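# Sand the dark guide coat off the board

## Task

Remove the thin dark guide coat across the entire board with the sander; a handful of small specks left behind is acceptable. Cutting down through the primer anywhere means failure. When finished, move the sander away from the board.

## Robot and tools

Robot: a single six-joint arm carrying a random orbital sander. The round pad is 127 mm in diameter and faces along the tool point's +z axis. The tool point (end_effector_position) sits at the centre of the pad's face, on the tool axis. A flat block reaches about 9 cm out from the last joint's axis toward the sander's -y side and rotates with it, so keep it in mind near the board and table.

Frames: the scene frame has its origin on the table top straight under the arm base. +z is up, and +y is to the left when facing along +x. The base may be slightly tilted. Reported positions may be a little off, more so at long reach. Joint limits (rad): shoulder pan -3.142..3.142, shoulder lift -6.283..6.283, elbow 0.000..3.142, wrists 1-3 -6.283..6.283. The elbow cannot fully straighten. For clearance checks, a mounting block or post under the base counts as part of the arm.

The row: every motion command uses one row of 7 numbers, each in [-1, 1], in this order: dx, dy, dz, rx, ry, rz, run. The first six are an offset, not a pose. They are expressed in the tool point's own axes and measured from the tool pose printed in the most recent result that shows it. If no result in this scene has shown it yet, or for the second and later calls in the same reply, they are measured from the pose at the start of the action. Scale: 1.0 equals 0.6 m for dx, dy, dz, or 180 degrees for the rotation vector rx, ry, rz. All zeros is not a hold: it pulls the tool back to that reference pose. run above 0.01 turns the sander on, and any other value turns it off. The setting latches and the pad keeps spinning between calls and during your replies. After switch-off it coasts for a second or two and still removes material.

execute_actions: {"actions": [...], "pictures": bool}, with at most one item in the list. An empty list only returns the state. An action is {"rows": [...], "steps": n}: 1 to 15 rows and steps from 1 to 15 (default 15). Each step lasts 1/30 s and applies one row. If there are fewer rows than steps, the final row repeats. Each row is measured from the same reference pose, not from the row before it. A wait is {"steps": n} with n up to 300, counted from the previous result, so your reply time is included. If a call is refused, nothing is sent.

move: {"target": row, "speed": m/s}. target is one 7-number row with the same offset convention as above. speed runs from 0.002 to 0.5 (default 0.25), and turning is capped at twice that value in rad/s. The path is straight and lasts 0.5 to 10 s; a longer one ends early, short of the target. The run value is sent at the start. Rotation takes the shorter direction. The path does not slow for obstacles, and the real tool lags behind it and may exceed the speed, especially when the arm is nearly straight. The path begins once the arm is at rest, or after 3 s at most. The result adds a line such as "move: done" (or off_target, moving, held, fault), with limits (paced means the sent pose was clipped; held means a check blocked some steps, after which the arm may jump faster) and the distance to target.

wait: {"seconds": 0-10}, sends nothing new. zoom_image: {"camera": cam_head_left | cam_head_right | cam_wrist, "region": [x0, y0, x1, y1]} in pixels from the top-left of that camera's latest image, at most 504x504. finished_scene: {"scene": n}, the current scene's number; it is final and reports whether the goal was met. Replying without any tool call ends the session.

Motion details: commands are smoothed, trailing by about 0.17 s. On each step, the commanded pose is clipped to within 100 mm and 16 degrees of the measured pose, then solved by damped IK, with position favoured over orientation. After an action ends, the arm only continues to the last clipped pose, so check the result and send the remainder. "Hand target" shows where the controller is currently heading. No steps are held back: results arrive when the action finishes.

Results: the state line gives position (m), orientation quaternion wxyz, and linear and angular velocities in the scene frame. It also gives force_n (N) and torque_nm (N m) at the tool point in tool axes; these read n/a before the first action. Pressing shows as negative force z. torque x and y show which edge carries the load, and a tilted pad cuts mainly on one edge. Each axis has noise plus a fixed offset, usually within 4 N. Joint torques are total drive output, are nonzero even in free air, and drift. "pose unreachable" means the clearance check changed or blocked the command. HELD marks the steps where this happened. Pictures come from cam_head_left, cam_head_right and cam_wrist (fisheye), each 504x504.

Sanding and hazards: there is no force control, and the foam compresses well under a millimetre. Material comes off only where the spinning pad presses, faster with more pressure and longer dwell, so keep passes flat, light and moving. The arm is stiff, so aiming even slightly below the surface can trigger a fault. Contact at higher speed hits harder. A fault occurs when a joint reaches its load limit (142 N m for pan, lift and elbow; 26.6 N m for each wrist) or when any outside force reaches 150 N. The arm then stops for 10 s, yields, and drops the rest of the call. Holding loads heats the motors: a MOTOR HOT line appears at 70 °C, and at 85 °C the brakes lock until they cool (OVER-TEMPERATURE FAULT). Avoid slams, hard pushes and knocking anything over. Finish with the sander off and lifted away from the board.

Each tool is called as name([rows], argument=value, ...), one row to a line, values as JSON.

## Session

execute_actions(actions=[])

Scene clock: 0.00 s of 5400.00 s.
end_effector_position=(+0.3901, -0.3629, +0.3555) force_n=(-0.6, +0.2, +1.3) torque_nm=(+0.40, +0.01, +0.05) end_effector_quat_wxyz=(-0.303, +0.708, +0.581, +0.263) end_effector_velocity=(+0.000, -0.000, +0.000) end_effector_angular_velocity=(-0.000, -0.000, -0.000)
Joint positions: [-0.338 -1.814  1.648 -1.404 -1.57  -1.909]
Joint velocities: [-0. -0. -0. -0. -0.  0.]
Joint torques (N m, as the arm reports them, + toward a larger angle): no reading
Hand target: +0.390, -0.363, +0.356; -0.303, +0.708, +0.581, +0.263

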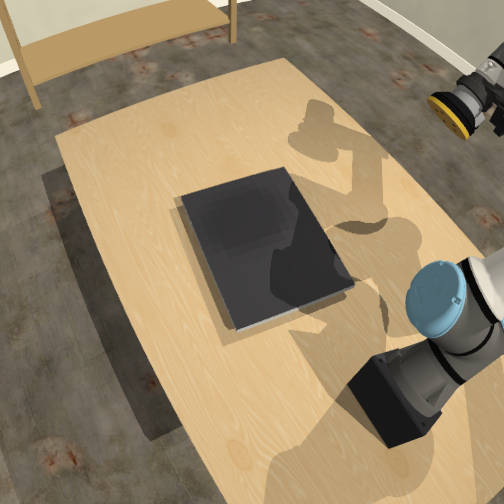

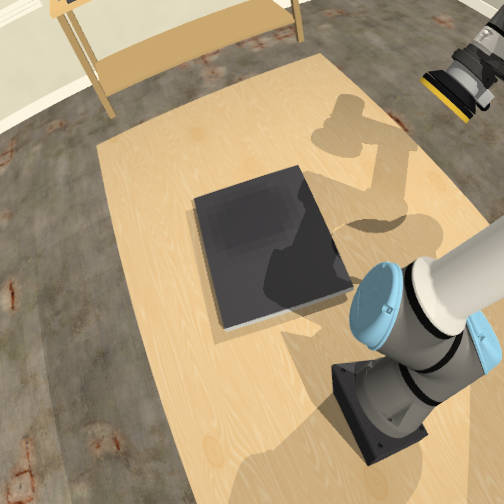

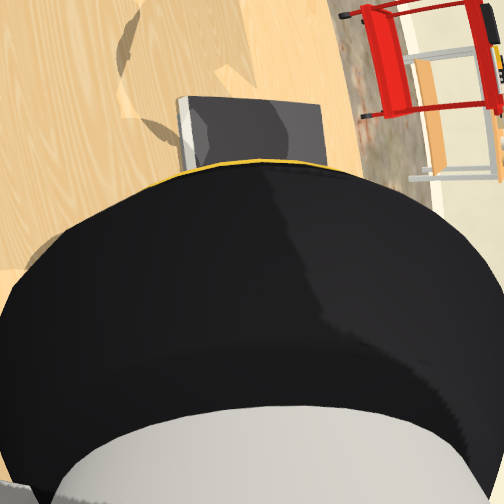

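zoom_image(camera="cam_head_left", region=[170, 150, 380, 350])

zoom_image(camera="cam_head_right", region=[180, 150, 380, 350])

Region (170, 150, 380, 350) of cam_head_left's 504x504 image, scaled by 2.400, with more detail than that image has; it fills the top 480 rows of this view, and the rest is white.

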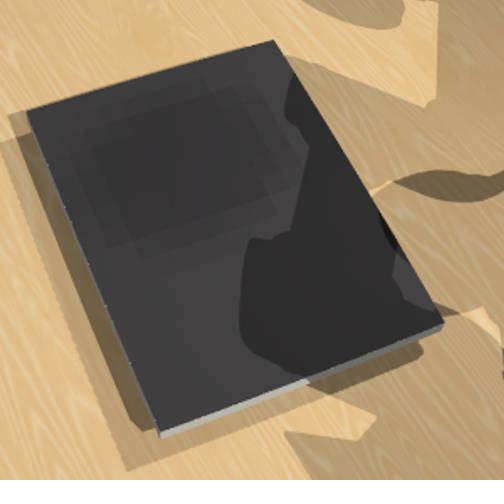

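Region (180, 150, 380, 350) of cam_head_right's 504x504 image, scaled by 2.520, with more detail than that image has.

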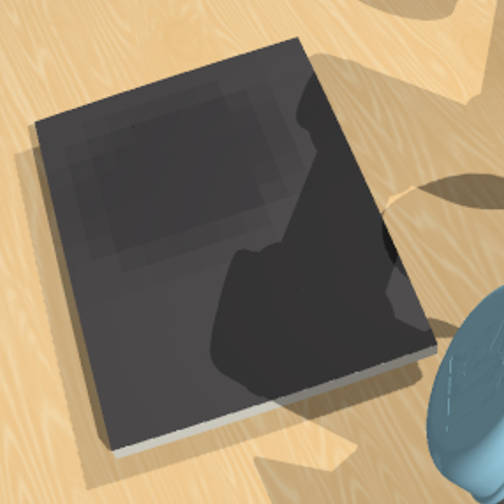

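move(target=[0.0665, 0.3390, 0.7107, -0.1032, -0.2442, 0.1386, 0], speed=0.11)

Scene clock: 51.00 s of 5400.00 s.
end_effector_position=(+0.6064, -0.0518, +0.0704) force_n=(+0.0, +0.1, -1.1) torque_nm=(-0.09, -0.08, -0.01) end_effector_quat_wxyz=(+0.000, +0.898, +0.441, +0.001) end_effector_velocity=(+0.001, +0.002, -0.001) end_effector_angular_velocity=(-0.003, +0.002, +0.000)
Joint positions: [ 0.115 -0.803  1.819 -2.646 -2.394 -1.02 ]
Joint velocities: [ 0.002  0.007 -0.005  0.002 -0.003  0.004]
Joint torques (N m, as the arm reports them, + toward a larger angle): [ 46.74 -22.62 -18.26  -0.53  -1.86   2.09]
Hand target: +0.607, -0.052, +0.070; +0.000, +0.898, +0.441, +0.001
Off the commanded pose: 0.001 m, 0 deg.
move: done

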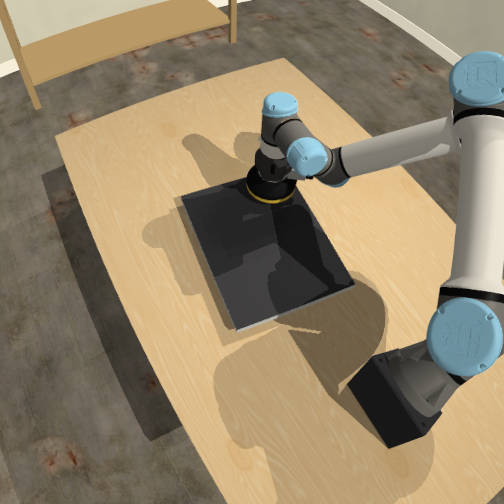

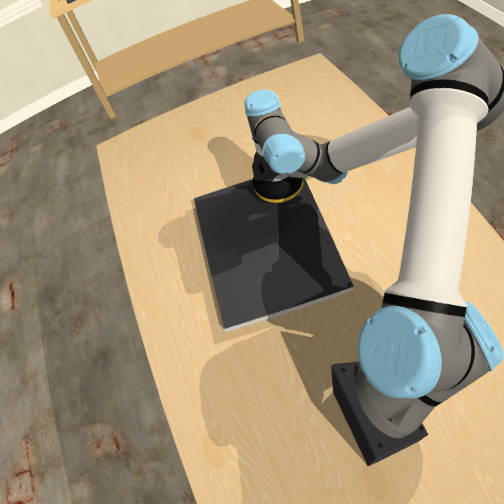

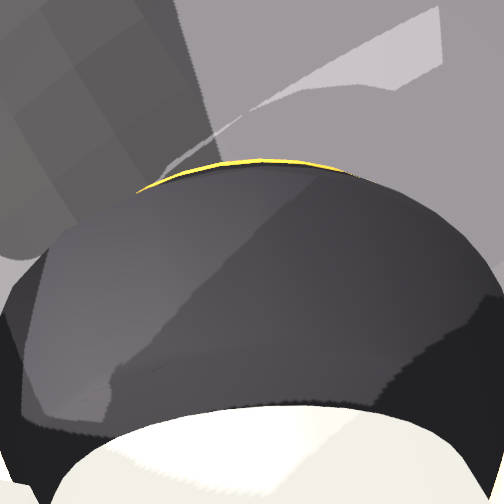

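execute_actions(actions=[])

Scene clock: 63.37 s of 5400.00 s.
end_effector_position=(+0.6065, -0.0517, +0.0703) force_n=(+1.4, +0.3, +1.3) torque_nm=(+0.19, -0.37, -0.11) end_effector_quat_wxyz=(+0.000, +0.898, +0.441, +0.001) end_effector_velocity=(-0.000, +0.000, -0.000) end_effector_angular_velocity=(-0.000, +0.001, +0.001)
Joint positions: [ 0.115 -0.802  1.819 -2.645 -2.395 -1.02 ]
Joint velocities: [ 0.     0.001  0.001  0.    -0.     0.   ]
Joint torques (N m, as the arm reports them, + toward a larger angle): [ 46.52 -20.15 -18.43  -0.98  -1.55   1.54]
Hand target: +0.607, -0.052, +0.070; +0.000, +0.898, +0.441, +0.001
Off the commanded pose: 0.001 m, 0 deg.
Steps of this call (steps 1 to 371: nothing new was sent). Readings (end_effector_position | what the end effector reports):
1: (+0.6064, -0.0518, +0.0704) | force_n=(-0.1, -0.1, +2.6) torque_nm=(-0.01, -0.04, -0.07)
2: (+0.6065, -0.0518, +0.0703) | force_n=(+3.5, +1.1, +3.0) torque_nm=(+0.10, -0.43, -0.13)
4: (+0.6065, -0.0517, +0.0703) | force_n=(+2.6, +0.5, +2.1) torque_nm=(+0.05, -0.47, +0.01)
8: (+0.6065, -0.0517, +0.0703) | force_n=(+1.9, +2.6, -2.5) torque_nm=(+0.38, -0.30, -0.02)
371: the state above

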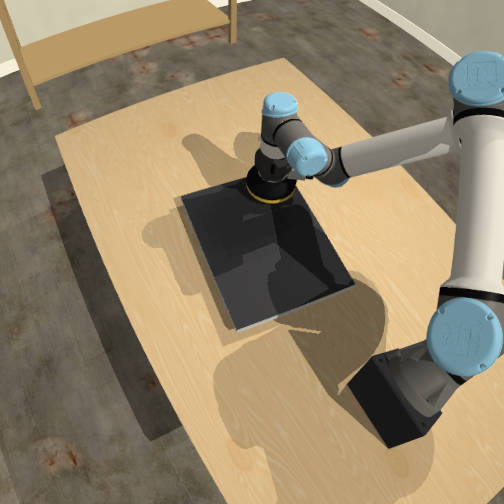

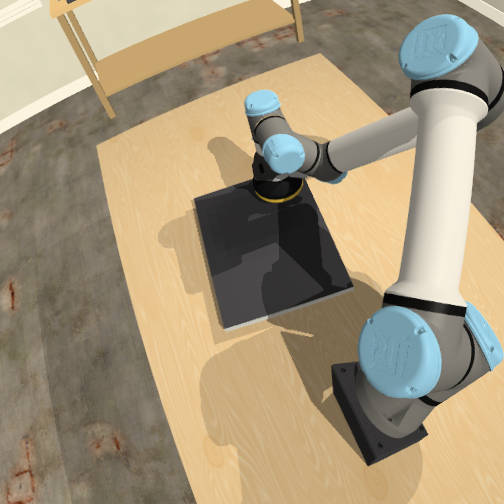

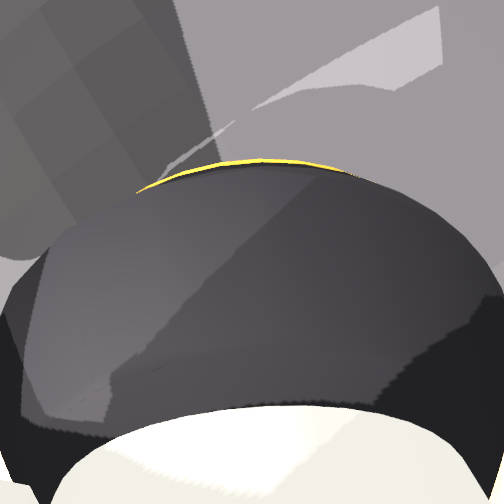

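move(target=[0, 0, 0.0372, 0, 0, 0, 0], speed=0.03)

Scene clock: 65.93 s of 5400.00 s.
end_effector_position=(+0.6066, -0.0517, +0.0482) force_n=(+3.3, +2.7, +0.1) torque_nm=(+0.28, -0.73, +0.09) end_effector_quat_wxyz=(+0.000, +0.898, +0.441, +0.001) end_effector_velocity=(+0.001, -0.001, -0.001) end_effector_angular_velocity=(-0.000, -0.003, -0.002)
Joint positions: [ 0.088 -0.768  1.822 -2.712 -2.393 -1.059]
Joint velocities: [-0.003  0.001 -0.001 -0.007  0.    -0.005]
Joint torques (N m, as the arm reports them, + toward a larger angle): [ 23.21 -19.03  -2.24  -3.41   1.3   -1.46]
Hand target: +0.607, -0.052, +0.048; +0.000, +0.898, +0.441, +0.001
Off the commanded pose: 0.000 m, 0 deg.
move: done

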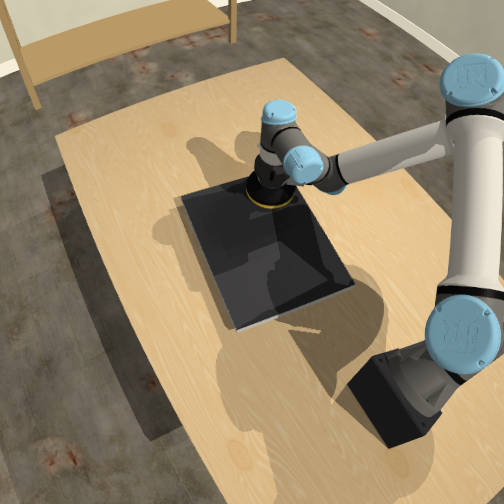

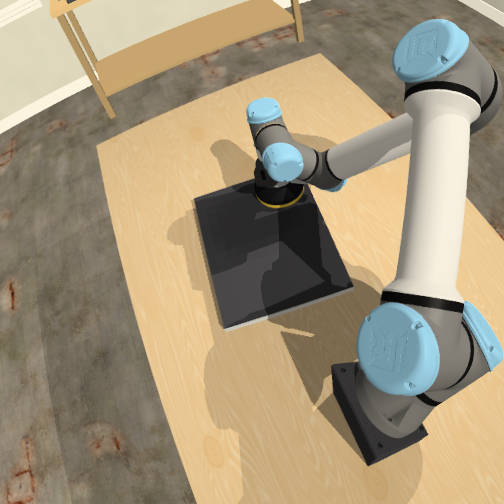

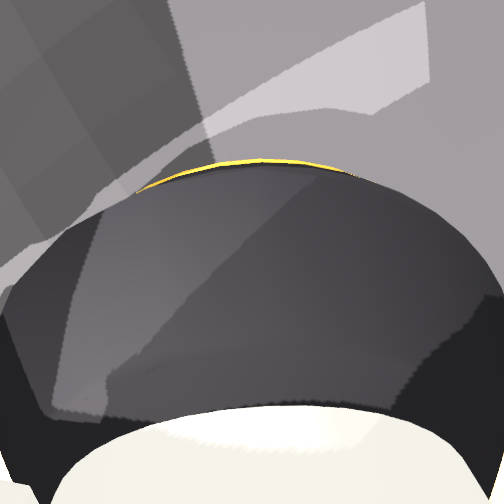

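execute_actions([
  {"rows": [[0,0,0.0008,0,0,0,0],[0,0,0.0016,0,0,0,0],[0,0,0.0024,0,0,0,0],[0,0,0.0032,0,0,0,0],[0,0,0.0040,0,0,0,0],[0,0,0.0047,0,0,0,0],[0,0,0.0053,0,0,0,0],[0,0,0.0058,0,0,0,0],[0,0,0.0062,0,0,0,0]], "steps": 15},
], pictures=false)

execute_actions([
  {"steps": 12},
], pictures=false)

Scene clock: 70.47 s of 5400.00 s.
end_effector_position=(+0.6066, -0.0517, +0.0446) force_n=(+0.8, -2.8, -2.6) torque_nm=(-0.48, -0.19, -0.17) end_effector_quat_wxyz=(+0.000, +0.898, +0.441, +0.001) end_effector_velocity=(+0.001, -0.000, -0.002) end_effector_angular_velocity=(-0.000, -0.001, -0.001)
Joint positions: [ 0.084 -0.762  1.822 -2.722 -2.392 -1.066]
Joint velocities: [-0.002  0.003 -0.001 -0.006  0.    -0.004]
Joint torques (N m, as the arm reports them, + toward a larger angle): [ 22.89 -24.08  -1.9   -3.65   1.39  -1.66]
Hand target: +0.607, -0.052, +0.044; +0.000, +0.898, +0.441, +0.001
Off the commanded pose: 0.000 m, 0 deg.
Steps of this call (steps 1 to 121: nothing new was sent; steps 122 to 136: all 15 steps of this action). Readings (end_effector_position | what the end effector reports):
122: (+0.6066, -0.0517, +0.0479) | force_n=(+2.9, +6.6, -1.4) torque_nm=(+0.99, -0.51, +0.02)
123: (+0.6066, -0.0517, +0.0479) | force_n=(+3.1, +3.8, -0.7) torque_nm=(+0.53, -0.40, +0.06)
125: (+0.6066, -0.0517, +0.0476) | force_n=(+2.2, +1.9, -0.6) torque_nm=(+0.32, -0.40, -0.09)
129: (+0.6066, -0.0517, +0.0462) | force_n=(+1.7, +1.8, -0.8) torque_nm=(+0.39, -0.39, -0.09)
136: the state above

Scene clock: 70.87 s of 5400.00 s.
end_effector_position=(+0.6066, -0.0517, +0.0444) force_n=(-0.8, -0.3, -0.7) torque_nm=(+0.12, -0.09, -0.01) end_effector_quat_wxyz=(+0.000, +0.898, +0.441, +0.001) end_effector_velocity=(-0.000, +0.001, -0.001) end_effector_angular_velocity=(+0.000, +0.001, +0.001)
Joint positions: [ 0.084 -0.762  1.822 -2.723 -2.392 -1.066]
Joint velocities: [-0.     0.001  0.001 -0.     0.     0.   ]
Joint torques (N m, as the arm reports them, + toward a larger angle): [ 21.99 -21.28  -2.14  -3.55   1.37  -1.48]
Hand target: +0.607, -0.052, +0.044; +0.000, +0.898, +0.441, +0.001
Off the commanded pose: 0.000 m, 0 deg.
Steps of this call (steps 1 to 12: nothing new was sent). Readings (end_effector_position | what the end effector reports):
1: (+0.6066, -0.0517, +0.0446) | force_n=(+3.2, -1.7, -0.1) torque_nm=(-0.27, -0.40, -0.06)
2: (+0.6066, -0.0517, +0.0445) | force_n=(-3.0, +2.3, +2.1) torque_nm=(+0.43, +0.16, -0.15)
4: (+0.6066, -0.0517, +0.0445) | force_n=(+3.2, +0.0, +0.7) torque_nm=(-0.03, -0.39, -0.20)
8: (+0.6066, -0.0517, +0.0444) | force_n=(+2.2, +1.8, +2.2) torque_nm=(+0.28, -0.31, +0.04)
12: the state above

execute_actions([
  {"rows": [[0,0,0.0003,0,0,0,0],[0,0,0.0006,0,0,0,0],[0,0,0.0009,0,0,0,0],[0,0,0.0012,0,0,0,0],[0,0,0.0015,0,0,0,0],[0,0,0.0018,0,0,0,0]], "steps": 15},
], pictures=false)

execute_actions([
  {"steps": 12},
], pictures=false)

Scene clock: 74.63 s of 5400.00 s.
end_effector_position=(+0.6066, -0.0517, +0.0435) force_n=(+3.1, -5.6, -23.1) torque_nm=(-0.03, -0.78, -0.04) end_effector_quat_wxyz=(+0.000, +0.898, +0.441, +0.001) end_effector_velocity=(-0.000, +0.001, -0.001) end_effector_angular_velocity=(+0.000, +0.001, +0.002)
Joint positions: [ 0.082 -0.76   1.822 -2.726 -2.392 -1.068]
Joint velocities: [-0.     0.001  0.001 -0.001  0.    -0.001]
Joint torques (N m, as the arm reports them, + toward a larger angle): [ 12.39 -10.86  -0.9   -2.67   1.42  -1.76]
Hand target: +0.607, -0.052, +0.043; +0.000, +0.898, +0.441, +0.001
Off the commanded pose: 0.000 m, 0 deg.
Steps of this call (steps 1 to 98: nothing new was sent; steps 99 to 113: all 15 steps of this action). Readings (end_effector_position | what the end effector reports):
99: (+0.6066, -0.0517, +0.0444) | force_n=(+0.6, -0.8, -0.4) torque_nm=(+0.08, -0.09, +0.03)
100: (+0.6066, -0.0517, +0.0444) | force_n=(+4.6, +0.0, +0.4) torque_nm=(-0.19, -0.86, +0.03)
102: (+0.6066, -0.0517, +0.0443) | force_n=(+1.9, -3.6, -1.0) torque_nm=(-0.43, -0.34, -0.05)
106: (+0.6066, -0.0517, +0.0438) | force_n=(+1.1, -1.5, -13.9) torque_nm=(+0.27, -0.39, +0.04)
113: the state above

Scene clock: 75.03 s of 5400.00 s.
end_effector_position=(+0.6066, -0.0517, +0.0434) force_n=(+0.2, -0.3, -30.8) torque_nm=(+0.55, -0.23, +0.17) end_effector_quat_wxyz=(+0.000, +0.898, +0.441, +0.001) end_effector_velocity=(-0.000, +0.001, -0.001) end_effector_angular_velocity=(+0.000, +0.001, +0.002)
Joint positions: [ 0.082 -0.76   1.822 -2.726 -2.392 -1.068]
Joint velocities: [ 0.     0.003 -0.    -0.     0.     0.   ]
Joint torques (N m, as the arm reports them, + toward a larger angle): [10.3  -9.77  0.28 -2.44  1.3  -1.41]
Hand target: +0.607, -0.052, +0.043; +0.000, +0.898, +0.441, +0.001
Off the commanded pose: 0.000 m, 0 deg.
Steps of this call (steps 1 to 12: nothing new was sent). Readings (end_effector_position | what the end effector reports):
1: (+0.6066, -0.0517, +0.0435) | force_n=(-1.2, -3.2, -28.5) torque_nm=(+0.42, -0.37, -0.16)
2: (+0.6066, -0.0517, +0.0435) | force_n=(-4.4, -6.7, -25.8) torque_nm=(-0.11, +0.22, -0.06)
4: (+0.6066, -0.0517, +0.0434) | force_n=(-3.6, -5.1, -26.1) torque_nm=(-0.06, -0.04, -0.15)
8: (+0.6066, -0.0517, +0.0434) | force_n=(-1.4, -5.4, -28.8) torque_nm=(-0.20, -0.38, +0.03)
12: the state above

execute_actions(actions=[])

zoom_image(camera="cam_head_left", region=[160, 140, 380, 350])

zoom_image(camera="cam_head_right", region=[170, 140, 380, 350])

Scene clock: 98.33 s of 5400.00 s.
end_effector_position=(+0.6066, -0.0517, +0.0434) force_n=(-3.5, -3.8, -29.6) torque_nm=(+0.15, -0.12, +0.08) end_effector_quat_wxyz=(+0.000, +0.898, +0.441, +0.001) end_effector_velocity=(+0.000, -0.000, +0.001) end_effector_angular_velocity=(+0.000, -0.001, -0.000)
Joint positions: [ 0.082 -0.76   1.822 -2.726 -2.392 -1.068]
Joint velocities: [ 0.001 -0.001  0.    -0.     0.     0.   ]
Joint torques (N m, as the arm reports them, + toward a larger angle): [ 9.86 -9.8   0.8   0.23 -1.69 -1.42]
Hand target: +0.607, -0.052, +0.043; +0.000, +0.898, +0.441, +0.001
Off the commanded pose: 0.000 m, 0 deg.
Steps of this call (steps 1 to 699: nothing new was sent). Readings (end_effector_position | what the end effector reports):
1: (+0.6066, -0.0517, +0.0434) | force_n=(-0.5, -3.9, -31.7) torque_nm=(+0.12, -0.38, -0.04)
2: (+0.6066, -0.0517, +0.0434) | force_n=(-0.9, -6.8, -29.3) torque_nm=(-0.33, -0.27, -0.07)
4: (+0.6066, -0.0517, +0.0434) | force_n=(-2.6, -4.2, -28.5) torque_nm=(-0.07, -0.05, -0.14)
8: (+0.6066, -0.0517, +0.0434) | force_n=(-0.4, -4.8, -33.0) torque_nm=(+0.06, -0.30, -0.08)
699: the state above

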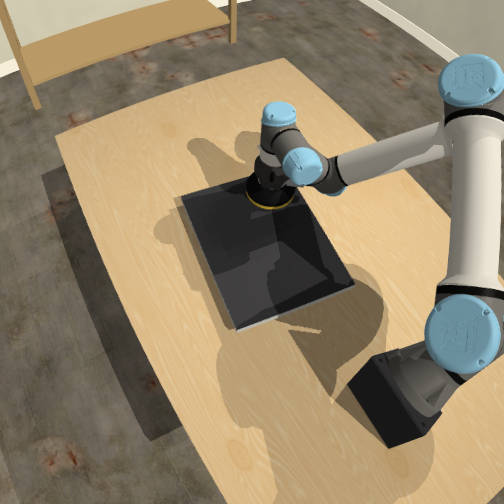

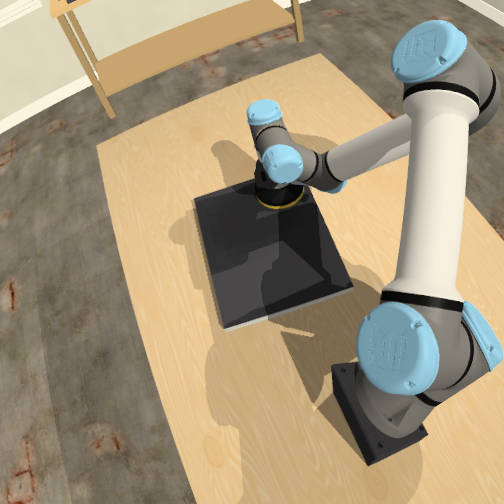

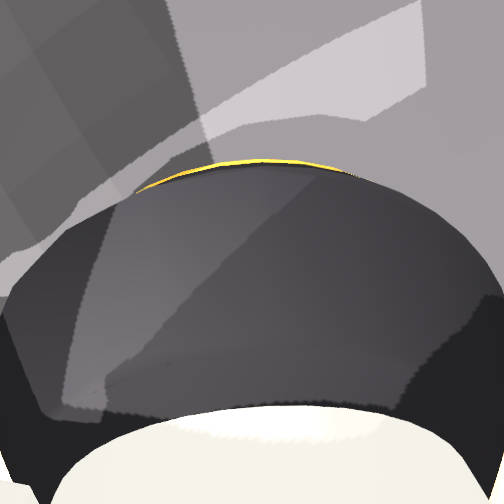

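Region (160, 140, 380, 350) of cam_head_left's 504x504 image, scaled by 2.291, with more detail than that image has; it fills the top 481 rows of this view, and the rest is white.

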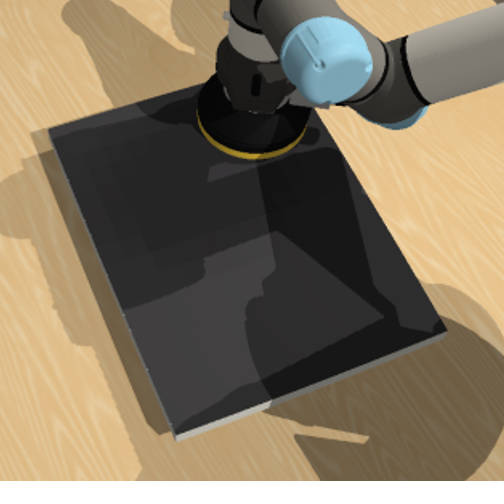

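Region (170, 140, 380, 350) of cam_head_right's 504x504 image, scaled by 2.400, with more detail than that image has.

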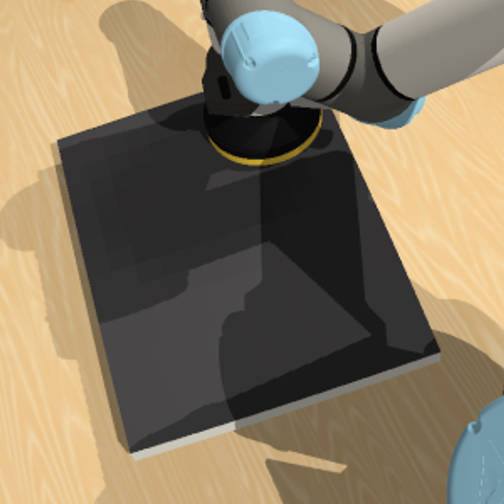

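move(target=[0.0140, 0.1642, 0.0005, 0, 0, 0, 1], speed=0.08)

move(target=[-0.1792, -0.3103, 0.00053, 0, 0, 0, 1], speed=0.06)

execute_actions([
  {"rows": [[0,0,0.0001,0,0,0,0]], "steps": 4},
], pictures=false)

Scene clock: 133.33 s of 5400.00 s.
end_effector_position=(+0.6895, -0.1052, +0.0433) force_n=(-3.1, -0.4, -15.4) torque_nm=(+0.99, +0.02, -0.20) end_effector_quat_wxyz=(+0.000, +0.898, +0.441, +0.001) end_effector_velocity=(+0.001, -0.000, -0.001) end_effector_angular_velocity=(+0.001, +0.002, +0.002)
Joint positions: [ 0.042 -0.711  1.558 -2.554 -2.387 -1.126]
Joint velocities: [-0.001  0.003 -0.006  0.006  0.    -0.   ]
Joint torques (N m, as the arm reports them, + toward a larger angle): [ 20.06 -18.6  -18.01  -0.28   0.73  -1.44]
Hand target: +0.690, -0.105, +0.043; +0.000, +0.898, +0.441, +0.001
Off the commanded pose: 0.000 m, 0 deg.
move: done

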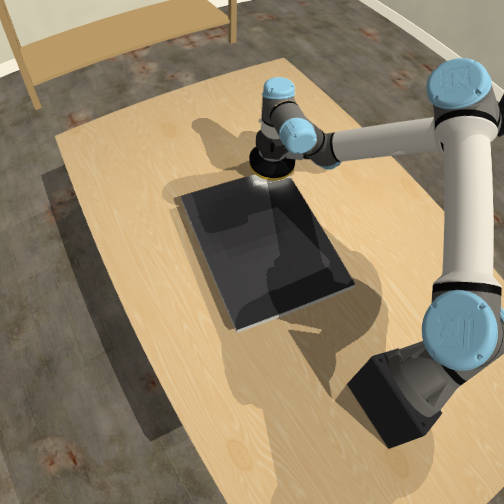

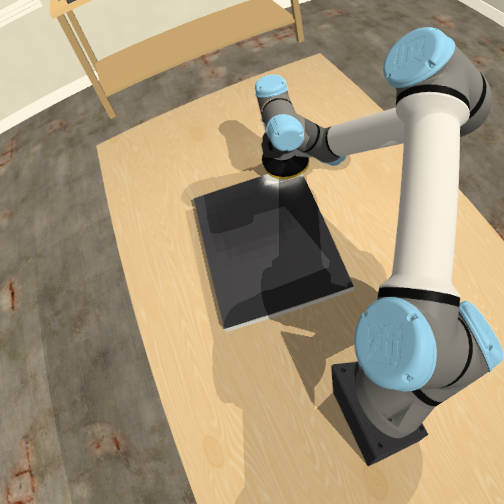

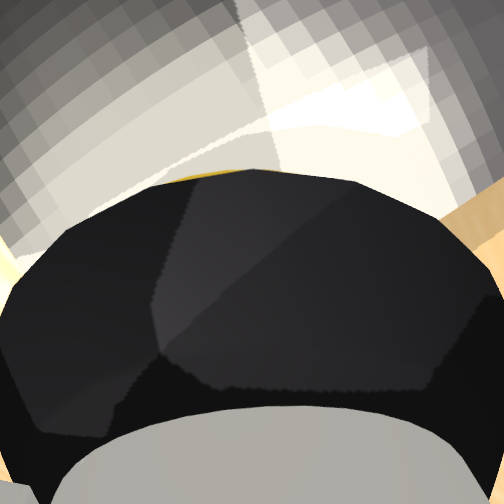

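Scene clock: 137.57 s of 5400.00 s.
end_effector_position=(+0.4768, -0.0766, +0.0424) force_n=(+6.9, +0.4, -40.7) torque_nm=(-0.49, +0.04, -0.14) end_effector_quat_wxyz=(+0.000, +0.898, +0.441, +0.001) end_effector_velocity=(-0.002, +0.000, -0.000) end_effector_angular_velocity=(-0.000, -0.002, -0.000)
Joint positions: [ 0.016 -0.928  2.213 -3.019 -2.384 -1.164]
Joint velocities: [-0.    -0.     0.006 -0.008  0.    -0.002]
Joint torques (N m, as the arm reports them, + toward a larger angle): [ -0.86 -25.05   8.78  -1.12   0.45  -1.5 ]
Hand target: +0.477, -0.077, +0.042; +0.000, +0.898, +0.441, +0.001
Off the commanded pose: 0.000 m, 0 deg.
move: done

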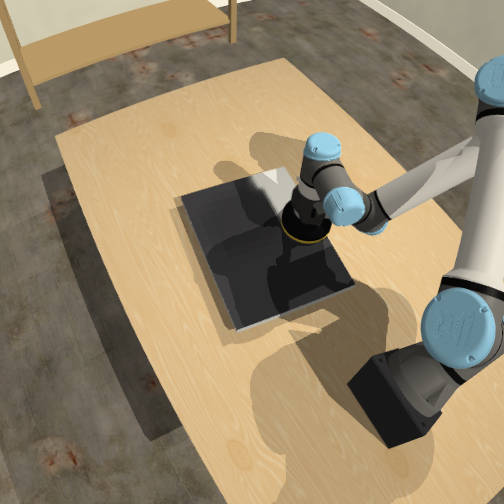

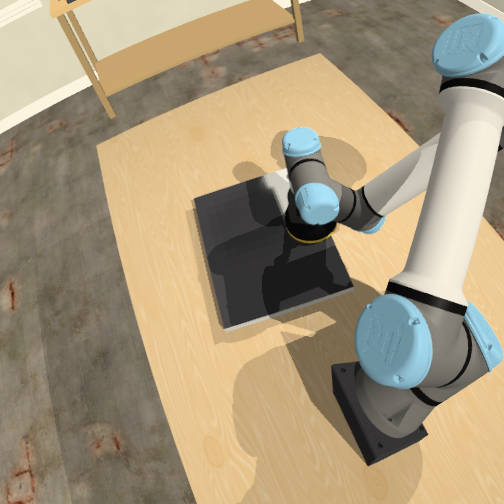

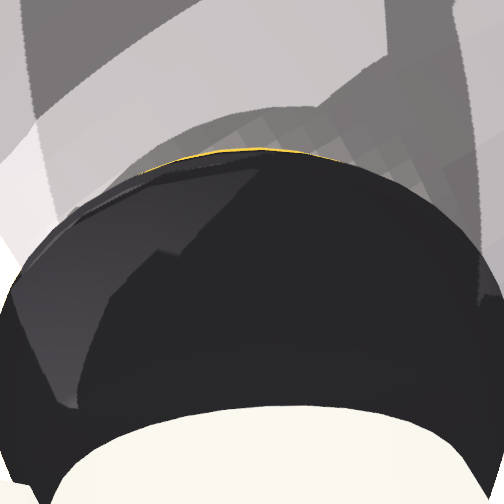

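Scene clock: 137.70 s of 5400.00 s.
end_effector_position=(+0.4768, -0.0766, +0.0424) force_n=(+8.3, +1.4, -41.4) torque_nm=(-0.65, -0.12, +0.09) end_effector_quat_wxyz=(+0.000, +0.898, +0.441, +0.001) end_effector_velocity=(+0.001, -0.001, -0.000) end_effector_angular_velocity=(+0.001, -0.001, -0.002)
Joint positions: [ 0.016 -0.928  2.213 -3.019 -2.383 -1.164]
Joint velocities: [-0.001 -0.001 -0.001 -0.001  0.002 -0.   ]
Joint torques (N m, as the arm reports them, + toward a larger angle): [  2.2  -23.87   4.96  -0.2   -0.28  -1.52]
Hand target: +0.477, -0.077, +0.042; +0.000, +0.898, +0.441, +0.001
Off the commanded pose: 0.000 m, 0 deg.
Steps of this call (steps 1 to 4: all 4 steps of this action). Readings (end_effector_position | what the end effector reports):
1: (+0.4768, -0.0766, +0.0424) | force_n=(+2.8, -0.3, -50.0) torque_nm=(+0.76, -0.35, +0.03)
2: (+0.4768, -0.0766, +0.0424) | force_n=(-5.2, -3.1, -49.2) torque_nm=(+0.97, +0.55, +0.04)
4: the state above

execute_actions([
  {"rows": [[0,0,-0.004,0,0,0,0]], "steps": 12},
])

zoom_image(camera="cam_head_left", region=[160, 140, 380, 350])

zoom_image(camera="cam_head_right", region=[170, 140, 380, 350])

Scene clock: 142.53 s of 5400.00 s.
end_effector_position=(+0.4767, -0.0765, +0.0447) force_n=(+1.9, +1.5, -0.1) torque_nm=(+0.23, -0.19, -0.01) end_effector_quat_wxyz=(+0.000, +0.898, +0.441, +0.001) end_effector_velocity=(+0.000, -0.000, +0.001) end_effector_angular_velocity=(-0.000, -0.002, -0.001)
Joint positions: [ 0.02  -0.933  2.213 -3.01  -2.384 -1.159]
Joint velocities: [ 0.002 -0.003 -0.     0.003 -0.     0.002]
Joint torques (N m, as the arm reports them, + toward a larger angle): [ 38.97 -41.04   1.7   -0.56  -1.61   1.81]
Hand target: +0.477, -0.077, +0.045; +0.000, +0.898, +0.441, +0.001
Off the commanded pose: 0.000 m, 0 deg.
Steps of this call (steps 1 to 133: nothing new was sent; steps 134 to 145: all 12 steps of this action). Readings (end_effector_position | what the end effector reports):
134: (+0.4768, -0.0766, +0.0424) | force_n=(-2.1, -3.2, -48.0) torque_nm=(+0.13, +0.60, -0.03)
135: (+0.4768, -0.0765, +0.0427) | force_n=(-0.5, -2.3, -37.4) torque_nm=(-0.10, +0.27, -0.02)
137: (+0.4767, -0.0765, +0.0435) | force_n=(+3.8, +3.0, -7.2) torque_nm=(+0.08, -0.31, -0.04)
141: (+0.4766, -0.0765, +0.0444) | force_n=(+1.1, +0.8, -3.6) torque_nm=(+0.04, -0.14, +0.08)
145: the state above

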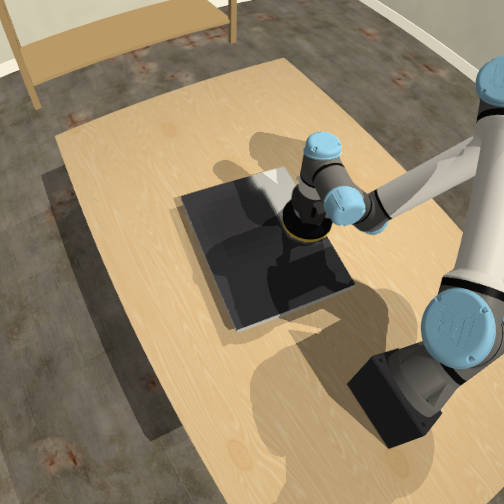

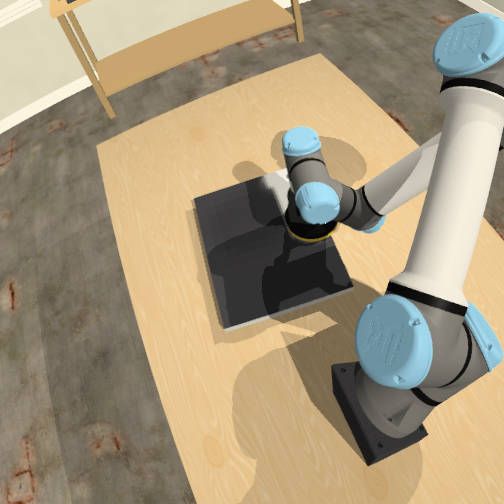

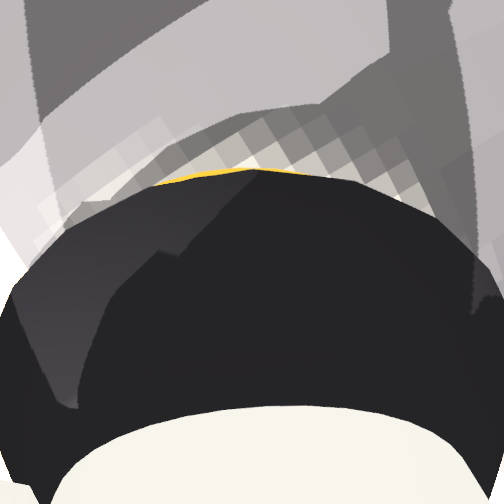

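Region (160, 140, 380, 350) of cam_head_left's 504x504 image, scaled by 2.291, with more detail than that image has; it fills the top 481 rows of this view, and the rest is white.

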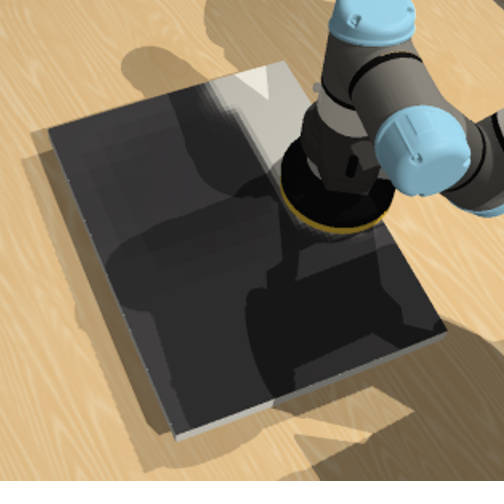

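Region (170, 140, 380, 350) of cam_head_right's 504x504 image, scaled by 2.400, with more detail than that image has.

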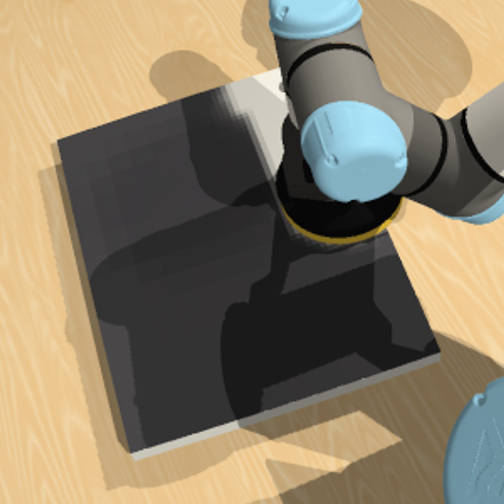

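move(target=[-0.0292, -0.0505, 0.0035, 0, 0, 0, 1], speed=0.07)

move(target=[-0.1458, -0.2526, -0.0001, 0, 0, 0, 1], speed=0.08)

execute_actions([
  {"rows": [[0,0,-0.0035,0,0,0,0]], "steps": 12},
])

zoom_image(camera="cam_head_left", region=[160, 140, 380, 350])

zoom_image(camera="cam_head_right", region=[170, 140, 380, 350])

Scene clock: 203.47 s of 5400.00 s.
end_effector_position=(+0.4422, -0.0719, +0.0426) force_n=(+8.2, +1.0, -35.1) torque_nm=(-0.31, -0.61, -0.07) end_effector_quat_wxyz=(+0.000, +0.898, +0.441, +0.001) end_effector_velocity=(-0.002, -0.000, -0.000) end_effector_angular_velocity=(-0.000, -0.001, -0.002)
Joint positions: [ 0.01  -0.944  2.308 -3.103 -2.382 -1.173]
Joint velocities: [-0.001 -0.001  0.006 -0.008  0.    -0.001]
Joint torques (N m, as the arm reports them, + toward a larger angle): [  2.31 -28.48   6.65  -1.51   0.28  -1.74]
Hand target: +0.442, -0.072, +0.042; +0.000, +0.898, +0.441, +0.001
Off the commanded pose: 0.000 m, 0 deg.
move: done

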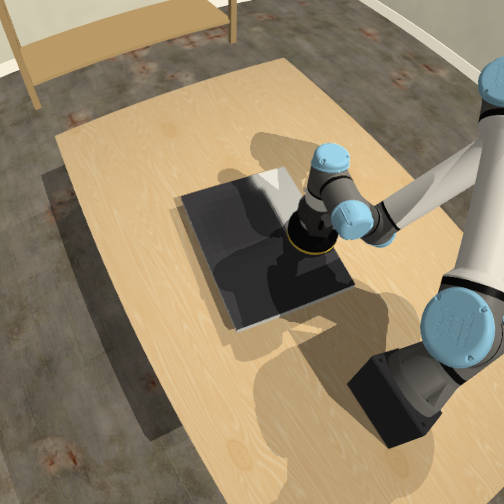

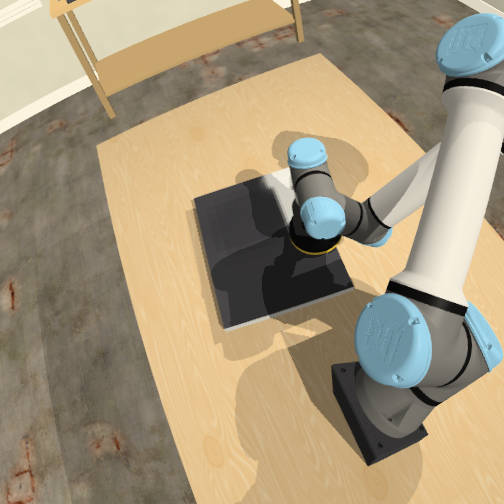

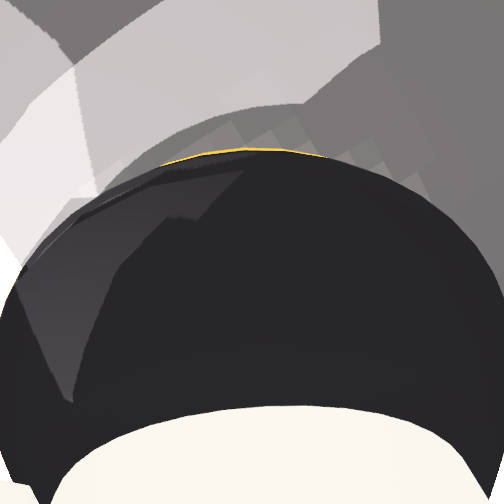

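Scene clock: 206.33 s of 5400.00 s.
end_effector_position=(+0.2688, -0.0484, +0.0422) force_n=(-2.6, -2.1, -19.7) torque_nm=(-0.68, +1.17, -0.05) end_effector_quat_wxyz=(+0.000, +0.898, +0.441, +0.000) end_effector_velocity=(-0.003, +0.001, -0.000) end_effector_angular_velocity=(+0.001, -0.003, +0.002)
Joint positions: [-0.051 -0.8    2.753 -3.754 -2.37  -1.258]
Joint velocities: [-0.002  0.016  0.008 -0.03   0.003 -0.008]
Joint torques (N m, as the arm reports them, + toward a larger angle): [ 2.87 -2.21 13.86 -1.44  1.44 -1.87]
Hand target: +0.269, -0.048, +0.042; +0.000, +0.898, +0.441, +0.001
Off the commanded pose: 0.000 m, 0 deg.
move: done

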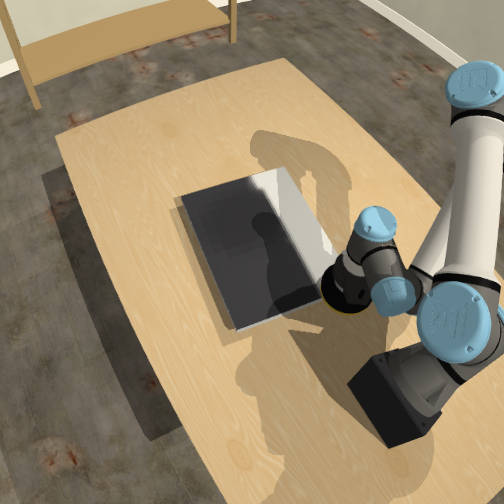

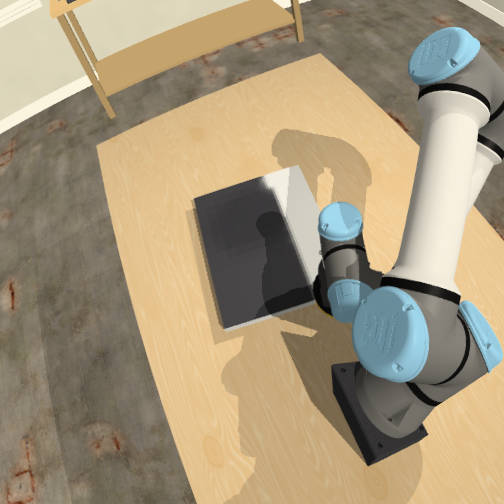

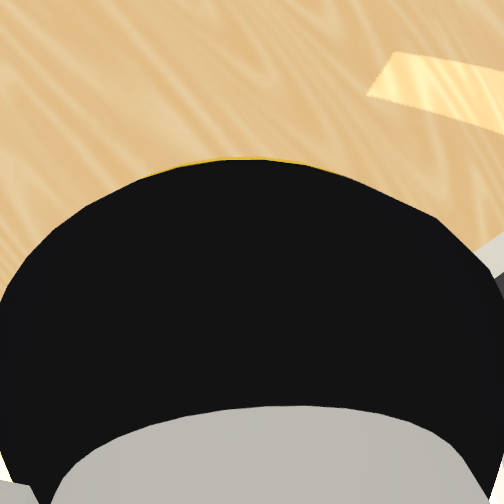

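Scene clock: 206.73 s of 5400.00 s.
end_effector_position=(+0.2688, -0.0484, +0.0442) force_n=(+2.7, +1.3, +3.4) torque_nm=(+0.40, -0.52, -0.03) end_effector_quat_wxyz=(+0.000, +0.898, +0.441, +0.000) end_effector_velocity=(+0.000, +0.000, +0.001) end_effector_angular_velocity=(-0.000, -0.001, +0.001)
Joint positions: [-0.045 -0.812  2.754 -3.738 -2.372 -1.249]
Joint velocities: [ 0.004 -0.007  0.     0.009 -0.001  0.004]
Joint torques (N m, as the arm reports them, + toward a larger angle): [ 32.73 -33.77  13.99  -0.62  -1.45   1.32]
Hand target: +0.269, -0.048, +0.044; +0.000, +0.898, +0.441, +0.000
Off the commanded pose: 0.000 m, 0 deg.
Steps of this call (steps 1 to 12: all 12 steps of this action). Readings (end_effector_position | what the end effector reports):
1: (+0.2688, -0.0484, +0.0422) | force_n=(+0.0, -0.9, -19.2) torque_nm=(-0.13, +0.07, -0.13)
2: (+0.2687, -0.0484, +0.0423) | force_n=(+2.7, +0.7, -15.4) torque_nm=(-0.69, +0.09, +0.04)
4: (+0.2687, -0.0484, +0.0431) | force_n=(+0.9, +1.0, -5.7) torque_nm=(+0.28, +0.02, -0.05)
8: (+0.2687, -0.0484, +0.0439) | force_n=(+0.6, -0.4, +4.7) torque_nm=(-0.20, -0.32, +0.07)
12: the state above

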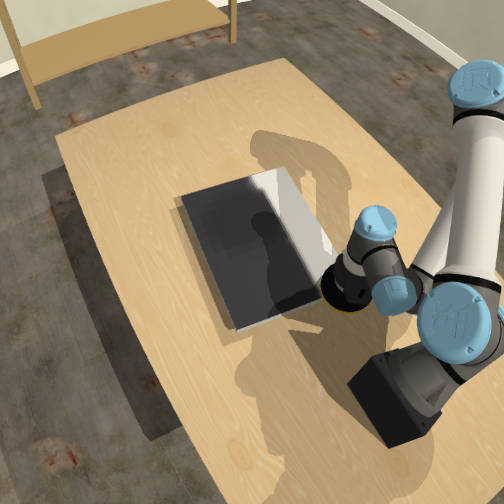

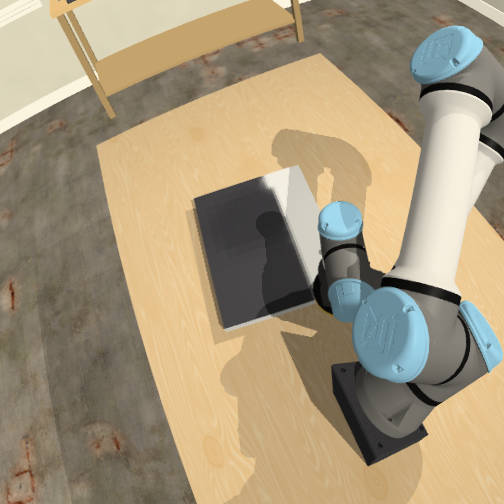

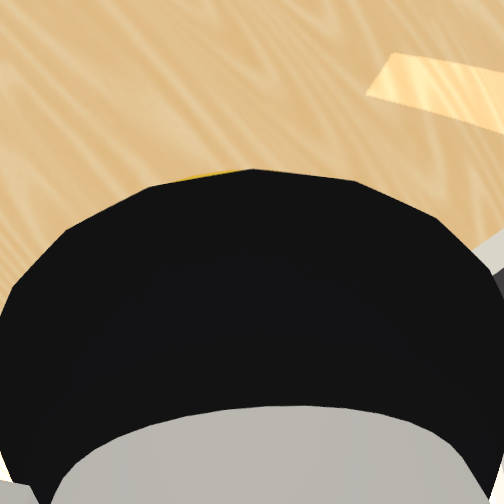

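Region (160, 140, 380, 350) of cam_head_left's 504x504 image, scaled by 2.291, with more detail than that image has; it fills the top 481 rows of this view, and the rest is white.

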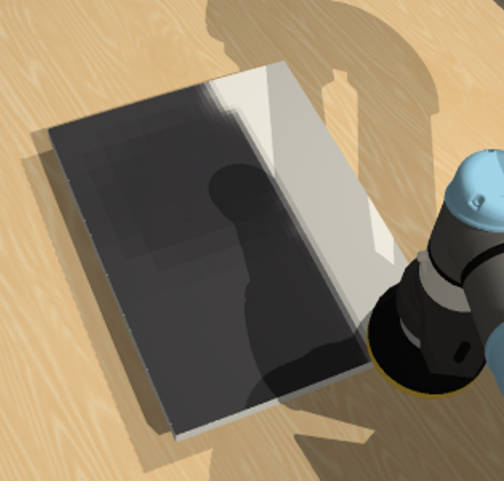

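Region (170, 140, 380, 350) of cam_head_right's 504x504 image, scaled by 2.400, with more detail than that image has.

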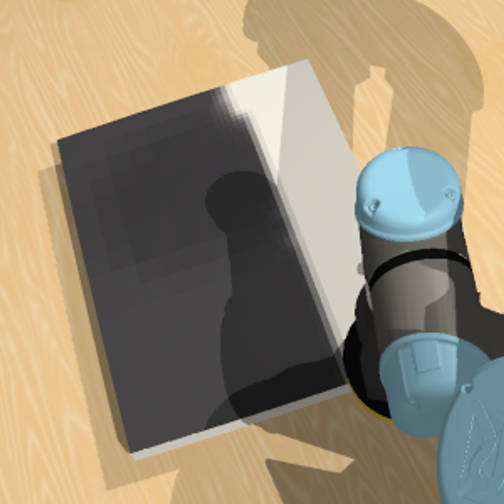

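zoom_image(camera="cam_head_right", region=[185, 160, 325, 260])

zoom_image(camera="cam_head_left", region=[220, 220, 360, 340])

Region (185, 160, 325, 260) of cam_head_right's 504x504 image, scaled by 3.600, with more detail than that image has; it fills the top 360 rows of this view, and the rest is white.

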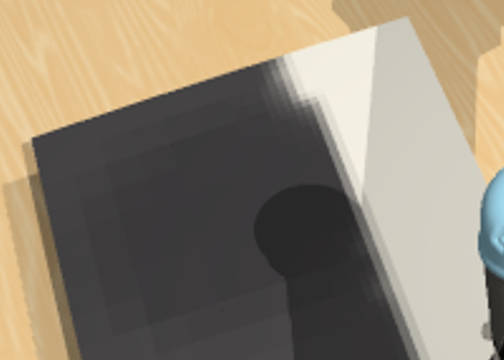

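Region (220, 220, 360, 340) of cam_head_left's 504x504 image, scaled by 3.600, with more detail than that image has; it fills the top 432 rows of this view, and the rest is white.

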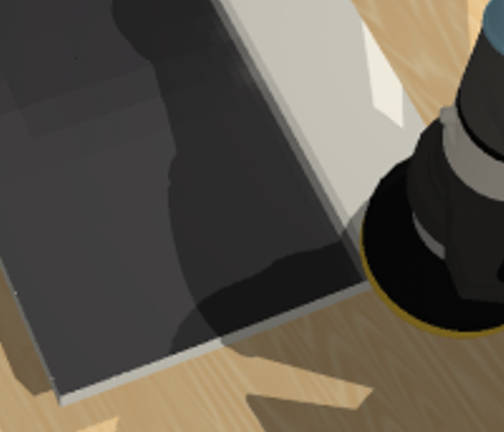

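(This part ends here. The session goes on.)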